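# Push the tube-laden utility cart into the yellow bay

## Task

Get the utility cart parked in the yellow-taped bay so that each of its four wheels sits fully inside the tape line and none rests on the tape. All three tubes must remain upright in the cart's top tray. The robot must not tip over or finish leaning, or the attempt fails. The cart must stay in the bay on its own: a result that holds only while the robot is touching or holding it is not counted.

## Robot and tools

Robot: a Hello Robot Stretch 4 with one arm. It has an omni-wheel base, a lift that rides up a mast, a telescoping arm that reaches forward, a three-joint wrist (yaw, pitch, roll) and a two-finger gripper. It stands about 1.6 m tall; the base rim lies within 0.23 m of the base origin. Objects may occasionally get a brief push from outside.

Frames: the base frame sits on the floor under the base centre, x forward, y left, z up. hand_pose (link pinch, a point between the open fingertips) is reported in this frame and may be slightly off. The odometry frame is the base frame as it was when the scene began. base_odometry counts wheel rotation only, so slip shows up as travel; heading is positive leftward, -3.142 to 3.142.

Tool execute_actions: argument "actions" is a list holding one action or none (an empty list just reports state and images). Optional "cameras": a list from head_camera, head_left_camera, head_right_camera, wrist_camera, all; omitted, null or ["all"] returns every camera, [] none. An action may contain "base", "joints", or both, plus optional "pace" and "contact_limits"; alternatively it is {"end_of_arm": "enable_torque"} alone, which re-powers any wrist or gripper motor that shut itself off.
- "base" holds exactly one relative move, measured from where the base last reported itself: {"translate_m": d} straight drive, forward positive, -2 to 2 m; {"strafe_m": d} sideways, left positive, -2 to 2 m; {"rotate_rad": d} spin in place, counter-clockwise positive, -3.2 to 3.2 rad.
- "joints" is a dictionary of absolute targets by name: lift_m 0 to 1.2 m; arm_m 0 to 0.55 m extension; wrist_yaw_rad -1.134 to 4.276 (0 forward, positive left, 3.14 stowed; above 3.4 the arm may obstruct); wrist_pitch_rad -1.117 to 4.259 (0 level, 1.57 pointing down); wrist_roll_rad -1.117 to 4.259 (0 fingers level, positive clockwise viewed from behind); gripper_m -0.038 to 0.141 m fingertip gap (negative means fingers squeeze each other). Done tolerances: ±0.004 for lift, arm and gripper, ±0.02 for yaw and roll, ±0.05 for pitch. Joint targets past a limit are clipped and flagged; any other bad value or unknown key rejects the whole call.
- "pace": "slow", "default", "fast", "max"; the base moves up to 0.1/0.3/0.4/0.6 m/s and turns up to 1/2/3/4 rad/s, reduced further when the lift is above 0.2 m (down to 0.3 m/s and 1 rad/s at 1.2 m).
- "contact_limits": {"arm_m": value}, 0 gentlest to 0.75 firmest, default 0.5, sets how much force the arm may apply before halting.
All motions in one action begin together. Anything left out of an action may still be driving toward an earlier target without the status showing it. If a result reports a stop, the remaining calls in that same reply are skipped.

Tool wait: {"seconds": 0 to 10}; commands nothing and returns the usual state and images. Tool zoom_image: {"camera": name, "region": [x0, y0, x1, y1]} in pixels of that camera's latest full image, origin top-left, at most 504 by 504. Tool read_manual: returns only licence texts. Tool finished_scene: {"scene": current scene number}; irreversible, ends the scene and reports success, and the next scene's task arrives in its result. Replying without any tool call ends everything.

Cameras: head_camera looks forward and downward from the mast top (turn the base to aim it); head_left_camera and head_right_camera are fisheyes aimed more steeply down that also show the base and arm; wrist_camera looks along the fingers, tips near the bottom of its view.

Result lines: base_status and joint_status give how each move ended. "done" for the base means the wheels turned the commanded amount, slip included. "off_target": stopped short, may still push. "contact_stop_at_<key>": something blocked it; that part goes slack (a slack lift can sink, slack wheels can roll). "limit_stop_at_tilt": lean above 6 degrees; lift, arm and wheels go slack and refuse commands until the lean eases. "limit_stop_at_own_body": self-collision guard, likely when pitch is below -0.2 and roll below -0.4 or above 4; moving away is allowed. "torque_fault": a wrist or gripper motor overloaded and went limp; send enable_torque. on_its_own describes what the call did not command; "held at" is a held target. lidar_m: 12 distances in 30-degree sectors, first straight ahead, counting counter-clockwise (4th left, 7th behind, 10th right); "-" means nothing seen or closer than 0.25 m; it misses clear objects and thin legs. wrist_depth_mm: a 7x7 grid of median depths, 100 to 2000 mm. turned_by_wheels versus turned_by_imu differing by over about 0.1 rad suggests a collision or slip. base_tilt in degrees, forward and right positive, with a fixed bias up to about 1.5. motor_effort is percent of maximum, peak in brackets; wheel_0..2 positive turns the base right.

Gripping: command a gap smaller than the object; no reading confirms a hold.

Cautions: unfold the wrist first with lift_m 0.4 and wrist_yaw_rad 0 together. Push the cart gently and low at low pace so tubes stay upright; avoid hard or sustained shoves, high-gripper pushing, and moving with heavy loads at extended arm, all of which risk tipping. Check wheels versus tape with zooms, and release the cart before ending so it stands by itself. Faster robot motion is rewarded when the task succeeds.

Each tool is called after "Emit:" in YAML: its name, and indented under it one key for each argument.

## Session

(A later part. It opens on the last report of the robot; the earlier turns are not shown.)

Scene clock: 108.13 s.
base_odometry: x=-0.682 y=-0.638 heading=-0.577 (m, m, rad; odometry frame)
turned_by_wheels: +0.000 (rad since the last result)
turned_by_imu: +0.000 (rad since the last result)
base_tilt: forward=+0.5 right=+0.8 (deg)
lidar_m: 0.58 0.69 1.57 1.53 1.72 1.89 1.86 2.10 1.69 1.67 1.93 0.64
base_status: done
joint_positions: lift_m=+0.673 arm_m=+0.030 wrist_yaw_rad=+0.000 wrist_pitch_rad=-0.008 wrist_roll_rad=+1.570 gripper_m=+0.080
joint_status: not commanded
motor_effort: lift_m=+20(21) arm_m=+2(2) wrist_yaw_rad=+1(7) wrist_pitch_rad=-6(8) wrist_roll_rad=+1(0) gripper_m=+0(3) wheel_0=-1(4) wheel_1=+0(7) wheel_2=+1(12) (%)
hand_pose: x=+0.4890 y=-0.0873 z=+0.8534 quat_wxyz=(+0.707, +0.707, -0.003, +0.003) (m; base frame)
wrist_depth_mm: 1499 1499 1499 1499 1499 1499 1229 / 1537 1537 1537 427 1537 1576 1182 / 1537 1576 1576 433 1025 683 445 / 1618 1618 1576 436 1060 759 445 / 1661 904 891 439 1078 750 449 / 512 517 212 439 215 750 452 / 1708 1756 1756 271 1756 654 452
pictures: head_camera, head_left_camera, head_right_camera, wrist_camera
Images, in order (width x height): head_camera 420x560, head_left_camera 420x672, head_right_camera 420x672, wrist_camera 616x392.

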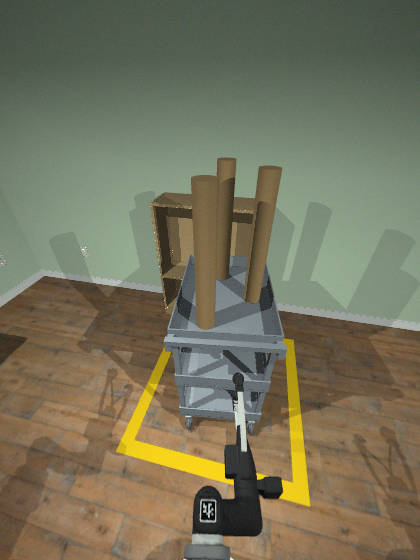

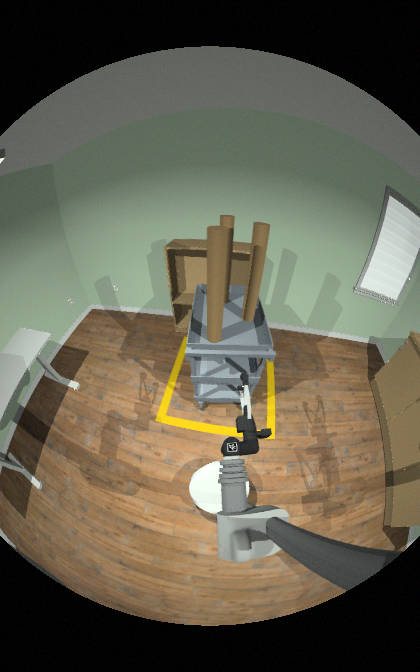

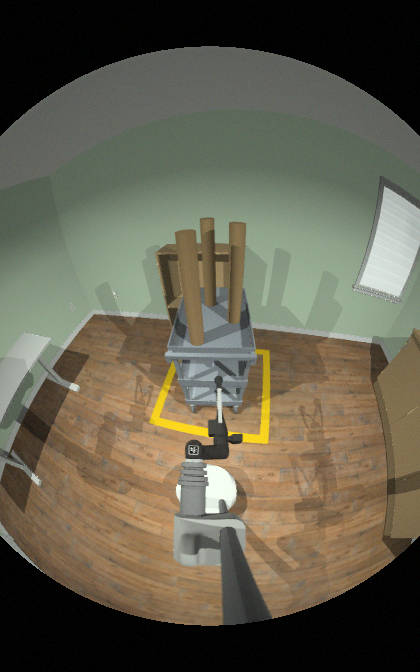

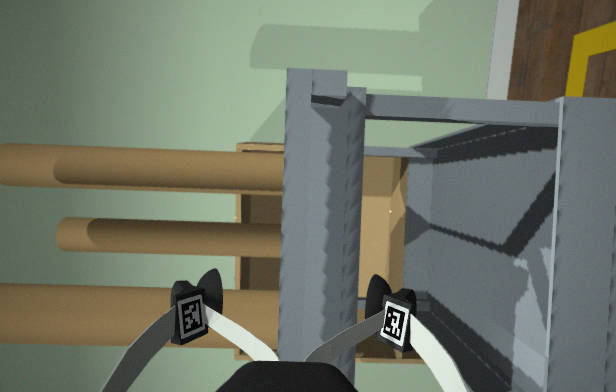

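Emit:
execute_actions:
  actions:
    - {"base":{"strafe_m":-0.6},"pace":"fast"}
  cameras: ["head_camera"]

Scene clock: 113.63 s.
base_odometry: x=-1.010 y=-1.141 heading=-0.577 (m, m, rad; odometry frame)
turned_by_wheels: +0.000 (rad since the last result)
turned_by_imu: +0.001 (rad since the last result)
base_tilt: forward=+0.4 right=+0.7 (deg)
lidar_m: 1.18 0.70 0.94 2.16 2.41 2.00 1.98 1.34 1.07 1.07 1.24 1.73
base_status: done
joint_positions: lift_m=+0.673 arm_m=+0.030 wrist_yaw_rad=+0.000 wrist_pitch_rad=-0.008 wrist_roll_rad=+1.570 gripper_m=+0.080
joint_status: not commanded
motor_effort: lift_m=+20(20) arm_m=+2(2) wrist_yaw_rad=+0(1) wrist_pitch_rad=-7(7) wrist_roll_rad=+2(1) gripper_m=-1(2) wheel_0=-2(10) wheel_1=+2(11) wheel_2=+0(1) (%)
hand_pose: x=+0.4890 y=-0.0874 z=+0.8534 quat_wxyz=(+0.707, +0.707, -0.003, +0.003) (m; base frame)
wrist_depth_mm: 1366 1397 1397 1397 1430 1397 1229 / 1397 1430 1430 1430 1464 1430 1229 / 1430 1464 1464 1464 1464 1499 1182 / 1499 1499 1499 1499 1499 1537 1182 / 1537 1537 1576 1576 1576 1537 1205 / 1576 1576 212 1397 215 1464 1182 / 1576 1618 1618 585 1008 1336 1098
pictures: head_camera
Images, in order (width x height): head_camera 420x560.

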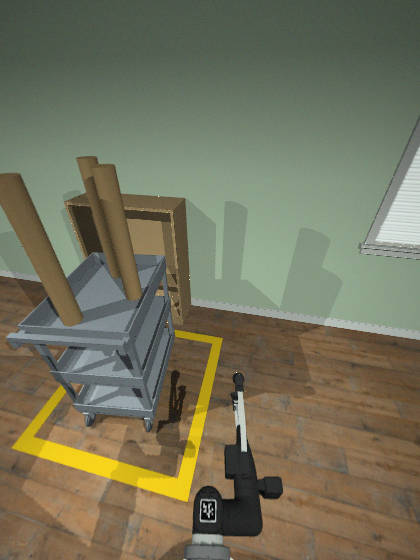

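Emit:
zoom_image:
  camera: "head_camera"
  region: [100,300,240,440]

Region (100, 300, 240, 440) of head_camera's 420x560 image, scaled by 3.600, with more detail than that image has.

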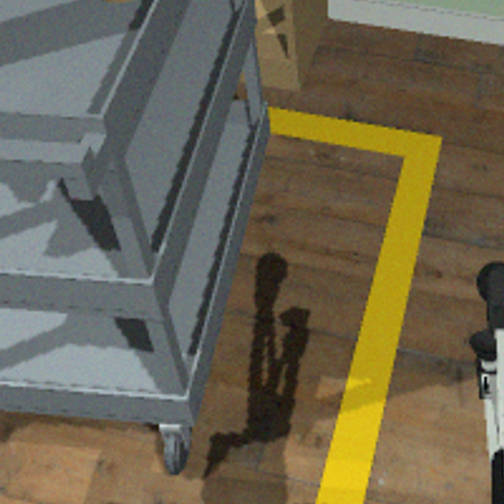

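Emit:
finished_scene:
  scene: 1

The scene is finished: the task was done.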